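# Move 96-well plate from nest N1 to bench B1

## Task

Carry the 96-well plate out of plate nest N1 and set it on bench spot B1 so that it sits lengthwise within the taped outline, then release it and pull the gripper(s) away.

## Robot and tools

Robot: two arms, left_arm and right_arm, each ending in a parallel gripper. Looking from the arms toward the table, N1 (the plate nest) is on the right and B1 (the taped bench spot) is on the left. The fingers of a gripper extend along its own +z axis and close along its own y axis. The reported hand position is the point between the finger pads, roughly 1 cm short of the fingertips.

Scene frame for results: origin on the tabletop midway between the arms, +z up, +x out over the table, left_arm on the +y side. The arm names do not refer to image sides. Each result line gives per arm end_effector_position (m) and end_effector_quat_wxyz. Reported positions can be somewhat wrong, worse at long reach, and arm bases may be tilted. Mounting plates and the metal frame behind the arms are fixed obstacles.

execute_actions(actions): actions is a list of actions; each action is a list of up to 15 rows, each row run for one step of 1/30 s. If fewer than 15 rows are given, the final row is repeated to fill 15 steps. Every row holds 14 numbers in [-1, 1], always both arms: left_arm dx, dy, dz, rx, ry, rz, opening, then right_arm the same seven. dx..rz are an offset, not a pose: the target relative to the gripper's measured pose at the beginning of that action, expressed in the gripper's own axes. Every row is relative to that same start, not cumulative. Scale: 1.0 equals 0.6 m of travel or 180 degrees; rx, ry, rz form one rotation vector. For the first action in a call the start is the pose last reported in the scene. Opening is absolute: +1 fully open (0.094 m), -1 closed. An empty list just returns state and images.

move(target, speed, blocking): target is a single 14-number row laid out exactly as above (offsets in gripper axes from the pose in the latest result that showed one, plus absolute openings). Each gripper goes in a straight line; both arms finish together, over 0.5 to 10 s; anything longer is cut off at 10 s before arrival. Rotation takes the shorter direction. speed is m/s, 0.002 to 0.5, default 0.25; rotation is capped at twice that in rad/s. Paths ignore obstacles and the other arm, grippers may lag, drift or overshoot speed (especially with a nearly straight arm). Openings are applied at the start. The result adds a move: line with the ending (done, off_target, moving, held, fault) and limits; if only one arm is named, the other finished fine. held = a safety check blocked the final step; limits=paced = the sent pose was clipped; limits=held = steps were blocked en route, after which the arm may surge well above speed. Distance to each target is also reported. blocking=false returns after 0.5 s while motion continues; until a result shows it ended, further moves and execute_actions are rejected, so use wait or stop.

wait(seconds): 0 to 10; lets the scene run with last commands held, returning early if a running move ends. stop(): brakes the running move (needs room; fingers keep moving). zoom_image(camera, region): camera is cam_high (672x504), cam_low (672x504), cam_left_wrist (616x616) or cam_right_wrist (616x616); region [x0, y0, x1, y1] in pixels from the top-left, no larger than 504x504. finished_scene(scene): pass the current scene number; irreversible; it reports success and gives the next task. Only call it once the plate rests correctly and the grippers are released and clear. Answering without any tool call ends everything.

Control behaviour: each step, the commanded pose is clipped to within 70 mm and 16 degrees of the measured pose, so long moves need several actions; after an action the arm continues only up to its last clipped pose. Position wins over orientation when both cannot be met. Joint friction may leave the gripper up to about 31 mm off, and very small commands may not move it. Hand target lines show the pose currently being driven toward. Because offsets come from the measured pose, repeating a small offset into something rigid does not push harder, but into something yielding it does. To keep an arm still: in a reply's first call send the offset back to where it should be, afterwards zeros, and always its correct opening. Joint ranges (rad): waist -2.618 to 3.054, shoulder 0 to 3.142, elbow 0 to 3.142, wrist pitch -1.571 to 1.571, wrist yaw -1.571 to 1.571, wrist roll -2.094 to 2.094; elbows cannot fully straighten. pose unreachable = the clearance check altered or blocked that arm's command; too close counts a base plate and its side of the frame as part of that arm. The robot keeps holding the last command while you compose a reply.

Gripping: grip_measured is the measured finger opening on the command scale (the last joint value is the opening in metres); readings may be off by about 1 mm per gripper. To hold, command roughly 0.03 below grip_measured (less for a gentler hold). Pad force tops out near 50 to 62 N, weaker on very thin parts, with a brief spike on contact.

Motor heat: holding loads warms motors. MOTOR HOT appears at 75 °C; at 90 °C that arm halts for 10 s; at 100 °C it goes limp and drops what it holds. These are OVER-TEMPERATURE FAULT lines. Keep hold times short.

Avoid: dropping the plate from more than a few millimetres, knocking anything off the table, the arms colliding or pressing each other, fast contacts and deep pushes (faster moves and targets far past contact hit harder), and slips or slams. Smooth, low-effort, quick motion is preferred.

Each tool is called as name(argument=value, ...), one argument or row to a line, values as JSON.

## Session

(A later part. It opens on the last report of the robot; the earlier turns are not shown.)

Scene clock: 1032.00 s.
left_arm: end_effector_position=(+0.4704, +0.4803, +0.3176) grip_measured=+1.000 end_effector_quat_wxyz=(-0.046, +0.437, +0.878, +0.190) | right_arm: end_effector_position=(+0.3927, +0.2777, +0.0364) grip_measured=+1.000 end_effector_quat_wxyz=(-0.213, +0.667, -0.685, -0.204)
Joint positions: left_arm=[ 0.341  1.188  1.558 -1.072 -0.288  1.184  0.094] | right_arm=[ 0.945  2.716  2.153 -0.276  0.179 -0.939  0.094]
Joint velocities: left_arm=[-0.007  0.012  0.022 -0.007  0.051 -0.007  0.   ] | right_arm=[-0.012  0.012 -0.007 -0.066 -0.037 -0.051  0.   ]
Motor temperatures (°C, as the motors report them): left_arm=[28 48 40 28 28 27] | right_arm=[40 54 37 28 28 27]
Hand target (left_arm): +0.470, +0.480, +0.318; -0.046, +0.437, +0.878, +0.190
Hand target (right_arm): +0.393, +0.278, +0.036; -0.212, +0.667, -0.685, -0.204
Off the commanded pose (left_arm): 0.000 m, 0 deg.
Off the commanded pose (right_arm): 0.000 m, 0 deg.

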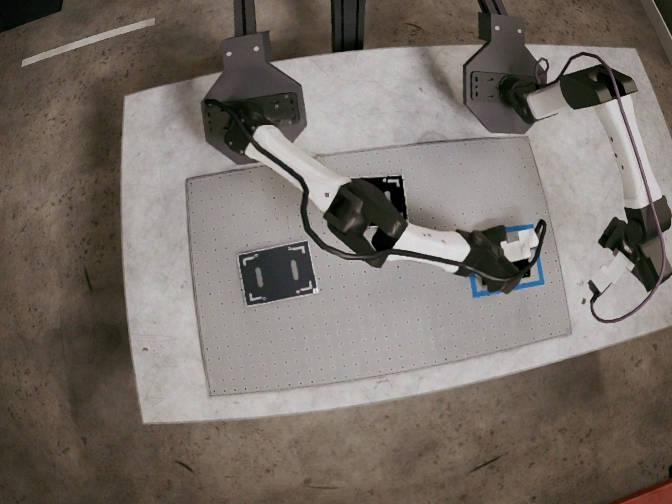

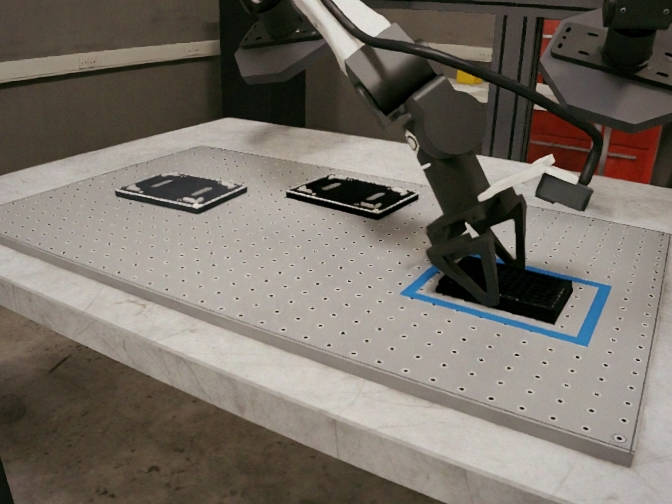

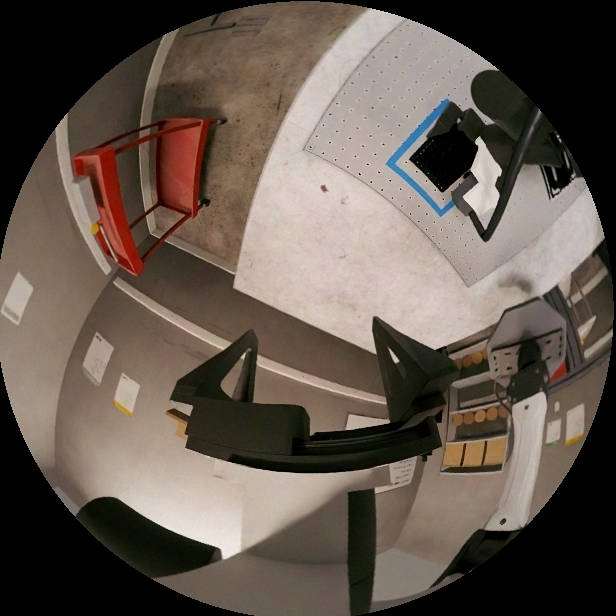

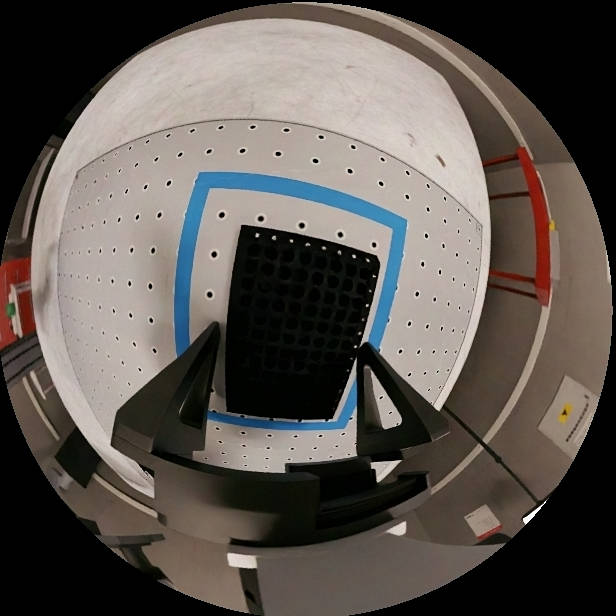

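execute_actions(
  actions=[
    [[0,0,0,0,0,0,1,-0.0037,-0.0065,-0.0051,0.0024,-0.0018,0.0006,1],[0,0,0,0,0,0,1,-0.0073,-0.013,-0.0101,0.0049,-0.0036,0.0011,1],[0,0,0,0,0,0,1,-0.011,-0.0195,-0.0152,0.0073,-0.0054,0.0017,1],[0,0,0,0,0,0,1,-0.0106,-0.0195,-0.0171,0.0073,-0.0054,0.0017,1],[0,0,0,0,0,0,1,-0.010,-0.0196,-0.0201,0.0073,-0.0054,0.0017,1],[0,0,0,0,0,0,1,-0.009,-0.0197,-0.0249,0.0073,-0.0054,0.0017,1],[0,0,0,0,0,0,1,-0.0078,-0.0199,-0.0308,0.0073,-0.0054,0.0017,1],[0,0,0,0,0,0,1,-0.0062,-0.0201,-0.0386,0.0073,-0.0054,0.0017,1],[0,0,0,0,0,0,1,-0.0043,-0.0203,-0.0473,0.0073,-0.0054,0.0017,1],[0,0,0,0,0,0,1,-0.0023,-0.0205,-0.057,0.0073,-0.0054,0.0017,1],[0,0,0,0,0,0,1,-0.0001,-0.0207,-0.0677,0.0073,-0.0054,0.0017,1],[0,0,0,0,0,0,1,0.0021,-0.021,-0.0784,0.0073,-0.0054,0.0017,1],[0,0,0,0,0,0,1,0.0046,-0.0213,-0.0901,0.0073,-0.0054,0.0017,1],[0,0,0,0,0,0,1,0.007,-0.0215,-0.1018,0.0073,-0.0054,0.0017,1],[0,0,0,0,0,0,1,0.0092,-0.0218,-0.1125,0.0073,-0.0054,0.0017,1]],
  ],
)

move(
  target=[0,0,0,0,0,0,1,0.10,-0.007,-0.33,0,0,0,1],
  speed=0.3,
)

Scene clock: 1047.93 s.
left_arm: end_effector_position=(+0.4704, +0.4803, +0.3176) grip_measured=+1.000 end_effector_quat_wxyz=(-0.046, +0.437, +0.878, +0.190) | right_arm: end_effector_position=(+0.3861, +0.2444, +0.0623) grip_measured=+1.000 end_effector_quat_wxyz=(-0.196, +0.674, -0.681, -0.206)
Joint positions: left_arm=[ 0.341  1.188  1.558 -1.072 -0.288  1.184  0.094] | right_arm=[ 0.945  2.53   1.907 -0.252  0.179 -0.939  0.094]
Joint velocities: left_arm=[-0.002 -0.002  0.012  0.051  0.007 -0.022  0.   ] | right_arm=[ 0.002 -0.852 -0.94   0.037  0.037 -0.051  0.   ]
Motor temperatures (°C, as the motors report them): left_arm=[28 49 40 28 28 27] | right_arm=[40 55 37 28 27 27]
Hand target (left_arm): +0.470, +0.480, +0.318; -0.046, +0.437, +0.878, +0.190
Hand target (right_arm): +0.404, +0.238, +0.087; -0.221, +0.662, -0.687, -0.202
Off the commanded pose (left_arm): 0.000 m, 0 deg.
Off the commanded pose (right_arm): 0.034 m, 4 deg.

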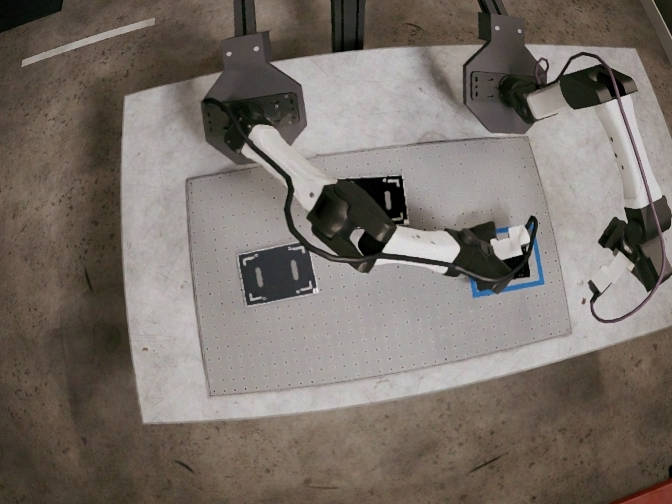

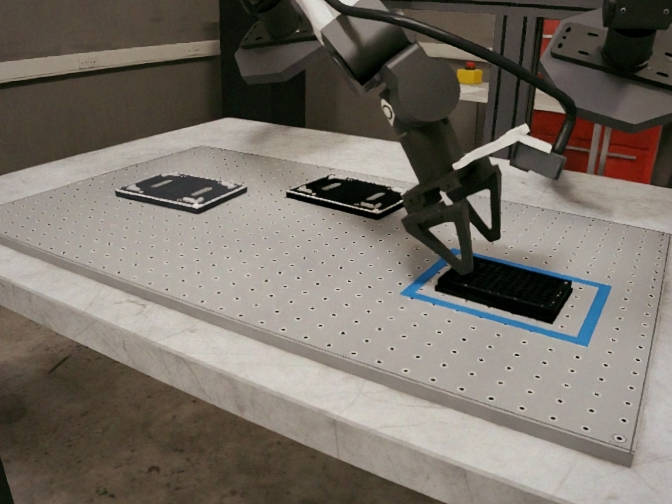

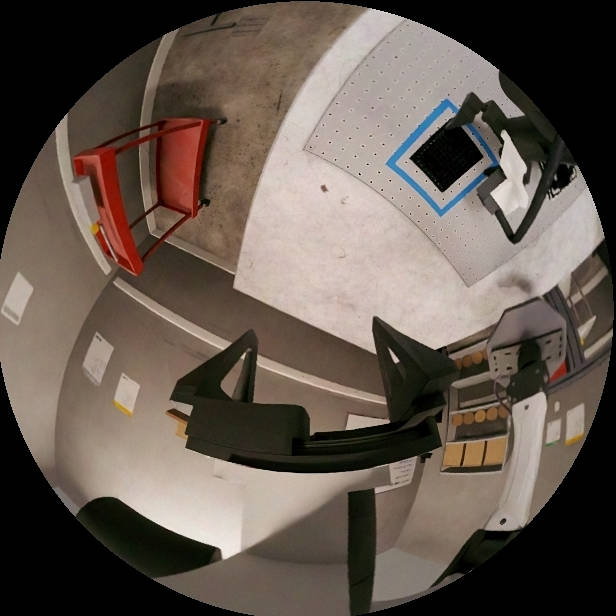

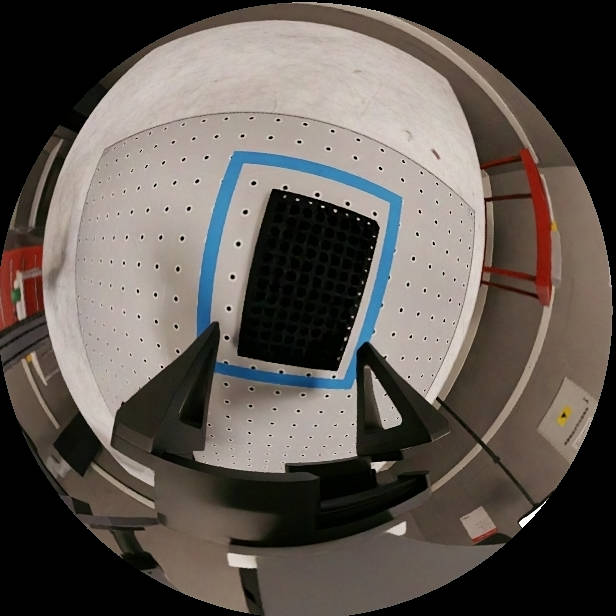

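Scene clock: 1049.30 s.
left_arm: end_effector_position=(+0.4704, +0.4803, +0.3176) grip_measured=+1.000 end_effector_quat_wxyz=(-0.046, +0.437, +0.878, +0.190) | right_arm: end_effector_position=(+0.3930, +0.0934, +0.1993) grip_measured=+1.000 end_effector_quat_wxyz=(-0.199, +0.673, -0.683, -0.202)
Joint positions: left_arm=[ 0.341  1.188  1.558 -1.072 -0.288  1.184  0.094] | right_arm=[ 0.922  1.781  1.283 -0.367  0.172 -0.957  0.094]
Joint velocities: left_arm=[-0.002  0.002  0.017  0.037 -0.022  0.066  0.   ] | right_arm=[-0.002  0.002 -0.017  0.037 -0.051 -0.007  0.   ]
Motor temperatures (°C, as the motors report them): left_arm=[28 49 40 28 28 27] | right_arm=[40 55 37 28 28 27]
Hand target (left_arm): +0.470, +0.480, +0.318; -0.046, +0.437, +0.878, +0.190
Hand target (right_arm): +0.391, +0.089, +0.199; -0.196, +0.675, -0.681, -0.206
Off the commanded pose (left_arm): 0.000 m, 0 deg.
Off the commanded pose (right_arm): 0.008 m, 1 deg.
move: done

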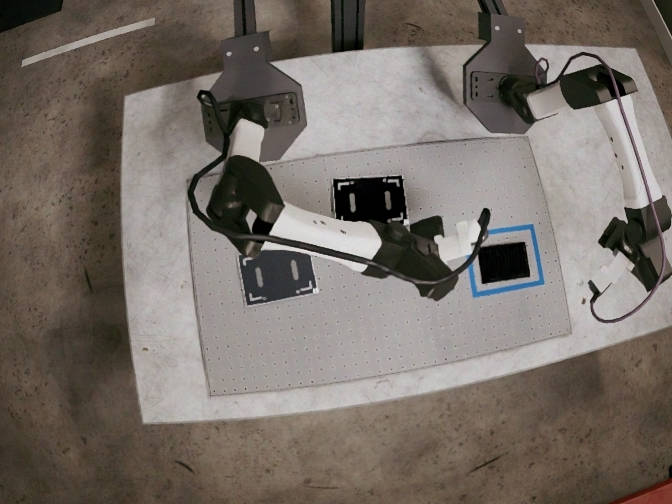

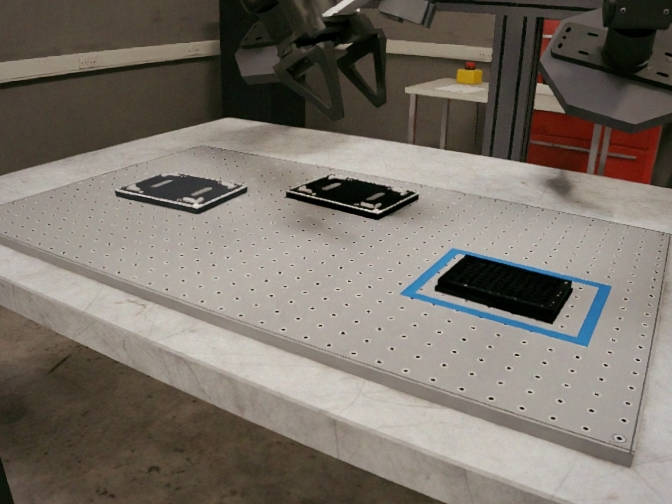

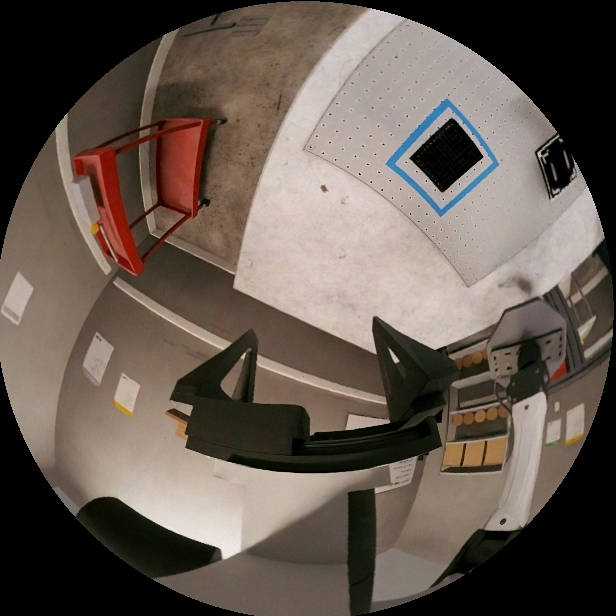

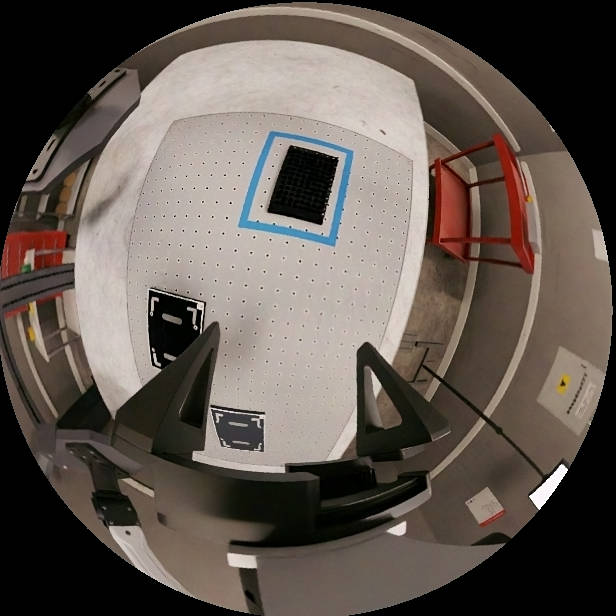

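The plate is sitting inside the outline and the arm is clear.

finished_scene(
  scene=1,
)

The scene is finished: the task was done.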